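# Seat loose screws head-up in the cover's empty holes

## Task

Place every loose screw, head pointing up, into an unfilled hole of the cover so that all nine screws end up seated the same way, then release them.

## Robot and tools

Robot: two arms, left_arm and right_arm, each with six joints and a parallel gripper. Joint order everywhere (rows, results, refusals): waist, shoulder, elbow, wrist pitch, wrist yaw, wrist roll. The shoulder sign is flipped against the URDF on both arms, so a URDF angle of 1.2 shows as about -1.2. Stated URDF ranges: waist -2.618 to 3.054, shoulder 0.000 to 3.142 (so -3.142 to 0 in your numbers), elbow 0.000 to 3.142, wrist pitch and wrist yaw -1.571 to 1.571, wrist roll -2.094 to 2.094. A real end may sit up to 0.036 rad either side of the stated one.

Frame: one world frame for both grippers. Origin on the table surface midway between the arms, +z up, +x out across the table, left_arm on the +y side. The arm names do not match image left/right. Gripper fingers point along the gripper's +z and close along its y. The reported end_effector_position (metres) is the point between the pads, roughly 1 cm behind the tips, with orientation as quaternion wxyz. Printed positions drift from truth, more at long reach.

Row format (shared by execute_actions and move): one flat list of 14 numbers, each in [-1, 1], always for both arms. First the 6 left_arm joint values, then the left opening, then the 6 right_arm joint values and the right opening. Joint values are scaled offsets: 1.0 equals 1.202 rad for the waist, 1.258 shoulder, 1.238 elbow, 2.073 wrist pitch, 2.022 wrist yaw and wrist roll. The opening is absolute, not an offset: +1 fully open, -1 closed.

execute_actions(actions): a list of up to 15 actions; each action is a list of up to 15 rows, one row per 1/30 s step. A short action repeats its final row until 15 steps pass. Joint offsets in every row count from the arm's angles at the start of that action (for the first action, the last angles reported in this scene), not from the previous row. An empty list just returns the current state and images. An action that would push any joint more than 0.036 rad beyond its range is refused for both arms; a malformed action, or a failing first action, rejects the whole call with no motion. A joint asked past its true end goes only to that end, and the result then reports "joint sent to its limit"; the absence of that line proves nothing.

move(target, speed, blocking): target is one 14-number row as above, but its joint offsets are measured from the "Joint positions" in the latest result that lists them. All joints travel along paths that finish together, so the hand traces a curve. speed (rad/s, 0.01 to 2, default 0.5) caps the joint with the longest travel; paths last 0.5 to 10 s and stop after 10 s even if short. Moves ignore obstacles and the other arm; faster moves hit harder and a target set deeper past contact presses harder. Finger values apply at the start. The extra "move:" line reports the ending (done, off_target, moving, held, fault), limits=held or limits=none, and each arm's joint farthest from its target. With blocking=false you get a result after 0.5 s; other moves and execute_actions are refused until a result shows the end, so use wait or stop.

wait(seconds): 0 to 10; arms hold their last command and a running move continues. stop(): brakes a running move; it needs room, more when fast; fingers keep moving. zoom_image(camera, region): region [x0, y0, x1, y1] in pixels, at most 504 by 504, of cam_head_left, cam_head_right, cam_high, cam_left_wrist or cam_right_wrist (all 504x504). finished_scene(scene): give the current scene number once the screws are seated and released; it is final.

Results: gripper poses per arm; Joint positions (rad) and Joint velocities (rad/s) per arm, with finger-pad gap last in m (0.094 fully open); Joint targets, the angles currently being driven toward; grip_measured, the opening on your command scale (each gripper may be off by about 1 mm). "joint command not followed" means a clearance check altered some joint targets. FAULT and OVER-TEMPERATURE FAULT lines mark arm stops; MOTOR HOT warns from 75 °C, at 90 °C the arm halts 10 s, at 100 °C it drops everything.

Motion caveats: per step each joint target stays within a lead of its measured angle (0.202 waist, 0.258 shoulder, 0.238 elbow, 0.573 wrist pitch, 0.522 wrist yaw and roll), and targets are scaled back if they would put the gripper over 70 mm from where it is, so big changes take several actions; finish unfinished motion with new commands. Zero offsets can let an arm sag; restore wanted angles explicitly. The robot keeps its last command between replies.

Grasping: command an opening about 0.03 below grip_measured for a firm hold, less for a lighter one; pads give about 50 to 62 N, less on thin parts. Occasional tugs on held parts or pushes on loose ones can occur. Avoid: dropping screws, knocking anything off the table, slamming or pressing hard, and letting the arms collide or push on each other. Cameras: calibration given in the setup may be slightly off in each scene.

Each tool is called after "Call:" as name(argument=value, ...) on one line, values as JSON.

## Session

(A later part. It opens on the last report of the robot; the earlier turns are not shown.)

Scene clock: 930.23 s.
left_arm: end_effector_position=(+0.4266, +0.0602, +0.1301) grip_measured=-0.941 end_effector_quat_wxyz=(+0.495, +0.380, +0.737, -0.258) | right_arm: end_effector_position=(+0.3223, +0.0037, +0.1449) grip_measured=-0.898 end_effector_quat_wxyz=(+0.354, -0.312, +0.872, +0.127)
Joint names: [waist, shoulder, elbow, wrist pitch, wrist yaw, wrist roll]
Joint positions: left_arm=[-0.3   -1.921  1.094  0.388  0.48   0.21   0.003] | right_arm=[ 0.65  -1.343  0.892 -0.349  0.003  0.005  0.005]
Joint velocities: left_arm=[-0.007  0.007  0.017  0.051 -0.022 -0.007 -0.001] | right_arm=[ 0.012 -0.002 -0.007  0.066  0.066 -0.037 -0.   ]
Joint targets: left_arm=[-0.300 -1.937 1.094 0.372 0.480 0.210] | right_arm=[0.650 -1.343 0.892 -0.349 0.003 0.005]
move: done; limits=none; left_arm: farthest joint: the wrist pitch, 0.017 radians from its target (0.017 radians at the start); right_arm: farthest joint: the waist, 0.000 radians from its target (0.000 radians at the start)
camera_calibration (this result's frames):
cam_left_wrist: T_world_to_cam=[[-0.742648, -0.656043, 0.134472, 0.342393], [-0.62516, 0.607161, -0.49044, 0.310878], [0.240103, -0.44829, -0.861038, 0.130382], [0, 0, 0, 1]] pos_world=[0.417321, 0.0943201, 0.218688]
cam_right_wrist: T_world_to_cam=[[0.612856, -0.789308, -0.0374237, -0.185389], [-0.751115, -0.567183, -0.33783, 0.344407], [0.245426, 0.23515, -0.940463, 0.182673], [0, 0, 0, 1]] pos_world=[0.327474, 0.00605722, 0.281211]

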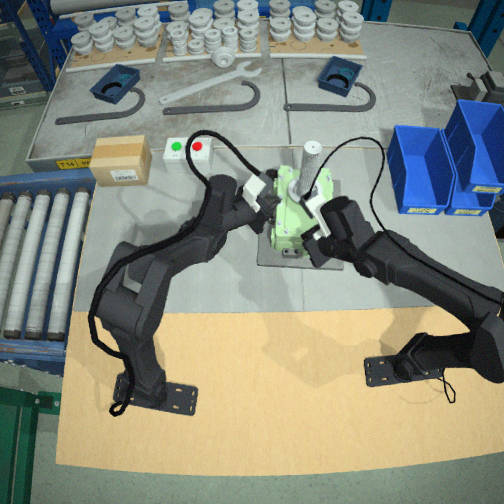

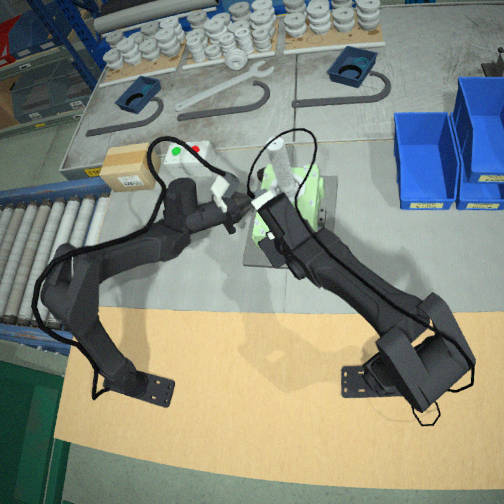

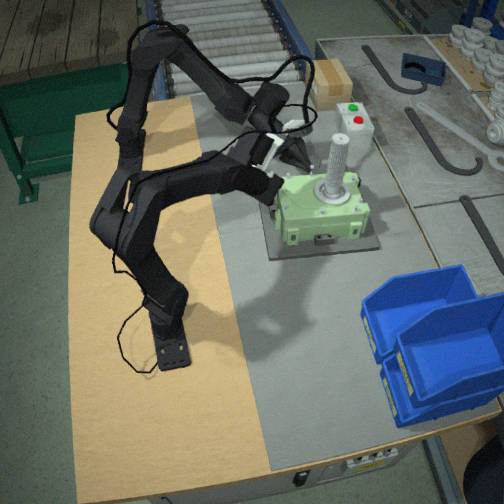

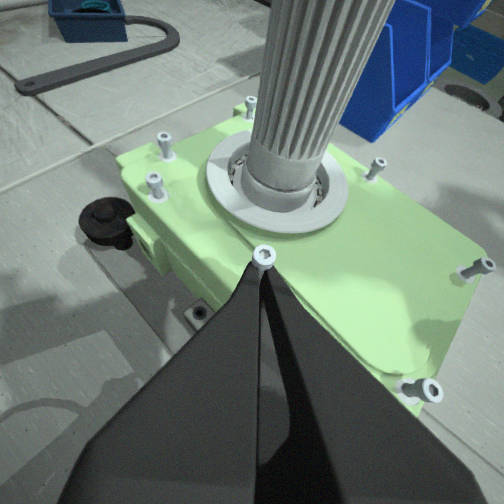

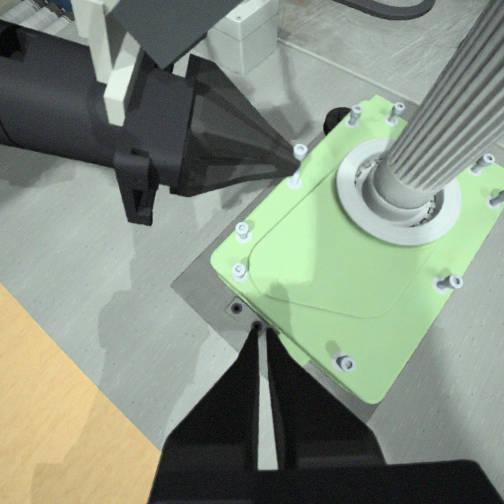

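In. Release.

Call:
execute_actions(actions=[[[0,0,0,0,0,0,-0.7,0,0,0,0,0,0,-0.9]],[[0,0,0,0,0,0,-0.6,0,0,0,0,0,0,-0.9]]])

Call:
move(target=[0,0.1,0,0,0,0,-0.6,0,0,0,0,0,0,-0.9], speed=0.2)

Call:
zoom_image(camera="cam_right_wrist", region=[200,80,504,384])

Scene clock: 937.30 s.
left_arm: end_effector_position=(+0.4266, +0.0602, +0.1301) grip_measured=-0.603 end_effector_quat_wxyz=(+0.495, +0.380, +0.737, -0.258) | right_arm: end_effector_position=(+0.3223, +0.0037, +0.1449) grip_measured=-0.898 end_effector_quat_wxyz=(+0.354, -0.312, +0.872, +0.127)
Joint names: [waist, shoulder, elbow, wrist pitch, wrist yaw, wrist roll]
Joint positions: left_arm=[-0.3   -1.921  1.094  0.388  0.48   0.21   0.019] | right_arm=[ 0.65  -1.343  0.892 -0.349  0.003  0.005  0.005]
Joint velocities: left_arm=[-0.002 -0.002  0.002  0.037 -0.051 -0.066  0.   ] | right_arm=[-0.012 -0.017 -0.002 -0.037  0.022 -0.022 -0.   ]
Joint targets: left_arm=[-0.300 -1.921 1.094 0.388 0.480 0.210] | right_arm=[0.650 -1.343 0.892 -0.349 0.003 0.005]
camera_calibration (this result's frames):
cam_left_wrist: T_world_to_cam=[[-0.742648, -0.656043, 0.134472, 0.342393], [-0.62516, 0.607161, -0.49044, 0.310878], [0.240103, -0.44829, -0.861038, 0.130382], [0, 0, 0, 1]] pos_world=[0.417321, 0.0943201, 0.218688]
cam_right_wrist: T_world_to_cam=[[0.612856, -0.789308, -0.0374237, -0.185389], [-0.751115, -0.567183, -0.33783, 0.344407], [0.245426, 0.23515, -0.940463, 0.182673], [0, 0, 0, 1]] pos_world=[0.327474, 0.00605722, 0.281211]

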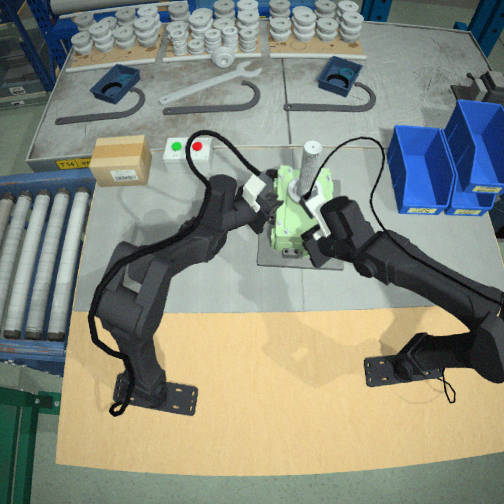

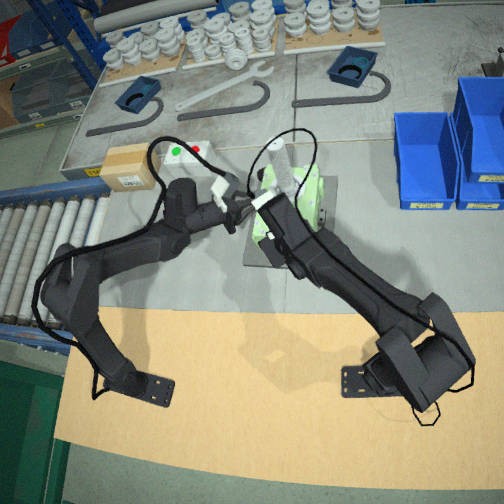

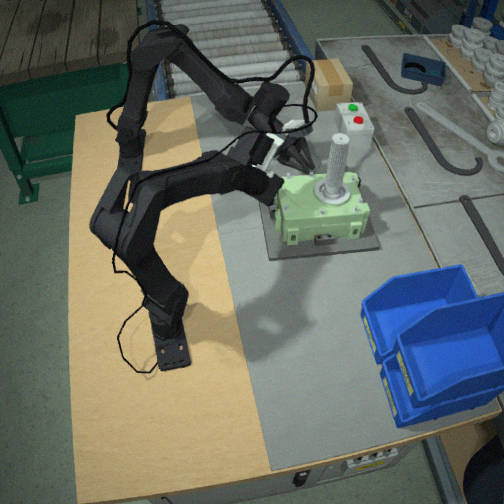

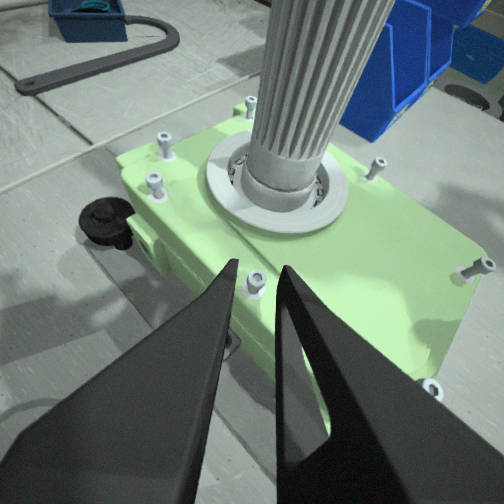

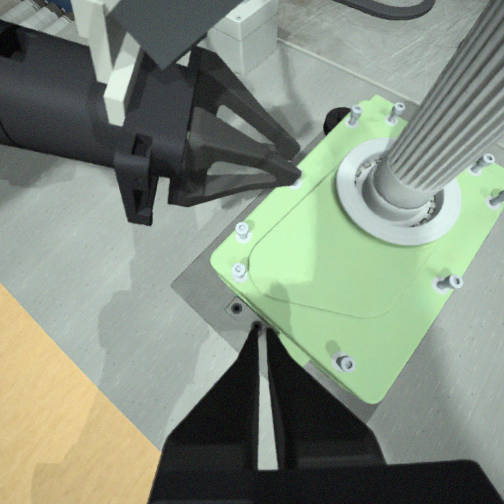

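Scene clock: 938.30 s.
left_arm: end_effector_position=(+0.4229, +0.0619, +0.1842) grip_measured=-0.603 end_effector_quat_wxyz=(+0.539, +0.381, +0.706, -0.256) | right_arm: end_effector_position=(+0.3223, +0.0037, +0.1449) grip_measured=-0.898 end_effector_quat_wxyz=(+0.354, -0.312, +0.872, +0.127)
Joint names: [waist, shoulder, elbow, wrist pitch, wrist yaw, wrist roll]
Joint positions: left_arm=[-0.3   -1.814  1.094  0.388  0.48   0.21   0.019] | right_arm=[ 0.65  -1.343  0.892 -0.349  0.003  0.005  0.005]
Joint velocities: left_arm=[ 0.002 -0.012 -0.012  0.022  0.022 -0.11   0.001] | right_arm=[ 0.002  0.007 -0.007  0.007 -0.037  0.037 -0.   ]
Joint targets: left_arm=[-0.300 -1.795 1.094 0.388 0.480 0.210] | right_arm=[0.650 -1.343 0.892 -0.349 0.003 0.005]
move: done; limits=none; left_arm: farthest joint: the shoulder, 0.019 radians from its target (0.126 radians at the start); right_arm: farthest joint: the waist, 0.000 radians from its target (0.000 radians at the start)
camera_calibration (this result's frames):
cam_left_wrist: T_world_to_cam=[[-0.753628, -0.65095, 0.09115, 0.345807], [-0.573275, 0.583098, -0.575633, 0.329314], [0.321559, -0.486067, -0.812612, 0.137602], [0, 0, 0, 1]] pos_world=[0.40515, 0.0999644, 0.269861]
cam_right_wrist: T_world_to_cam=[[0.612856, -0.789308, -0.0374237, -0.185389], [-0.751115, -0.567183, -0.33783, 0.344407], [0.245426, 0.23515, -0.940463, 0.182673], [0, 0, 0, 1]] pos_world=[0.327474, 0.00605722, 0.281211]

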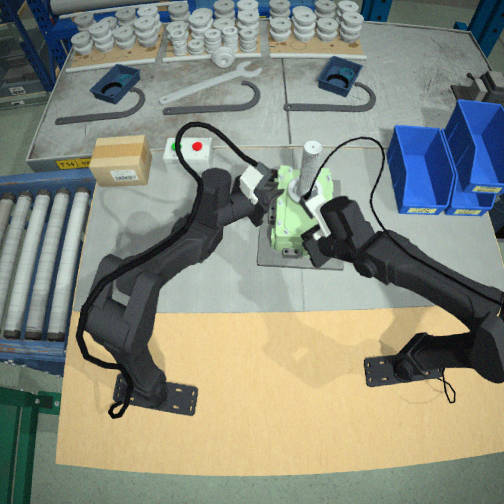

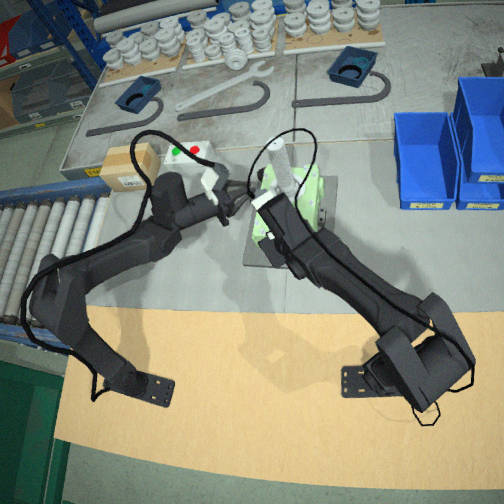

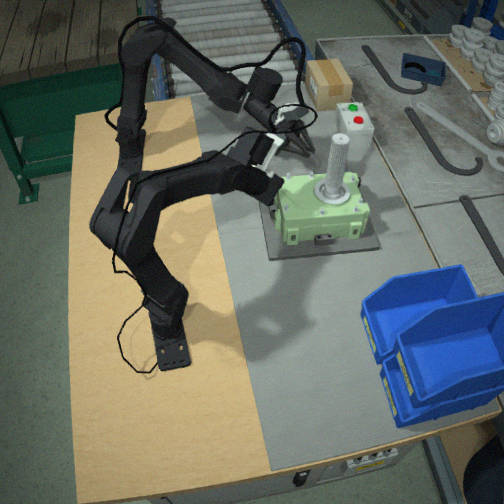

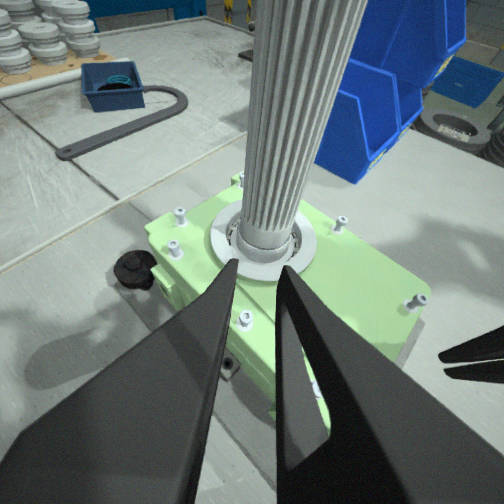

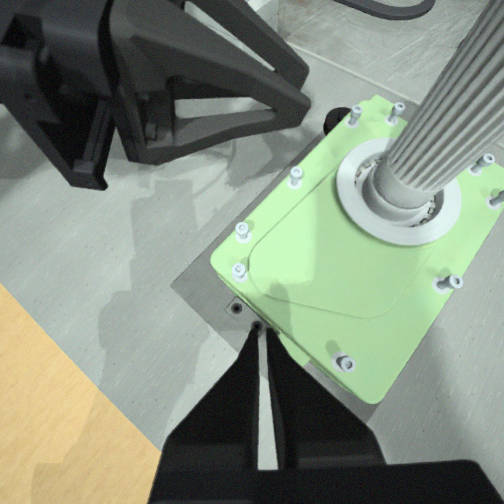

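Region (200, 80, 504, 384) of cam_right_wrist's 504x504 image, scaled by 1.658, with more detail than that image has.

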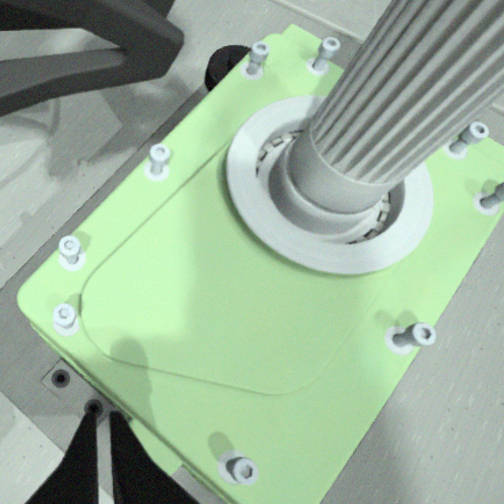

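Call:
finished_scene(scene=1)

The scene is finished: the task was done.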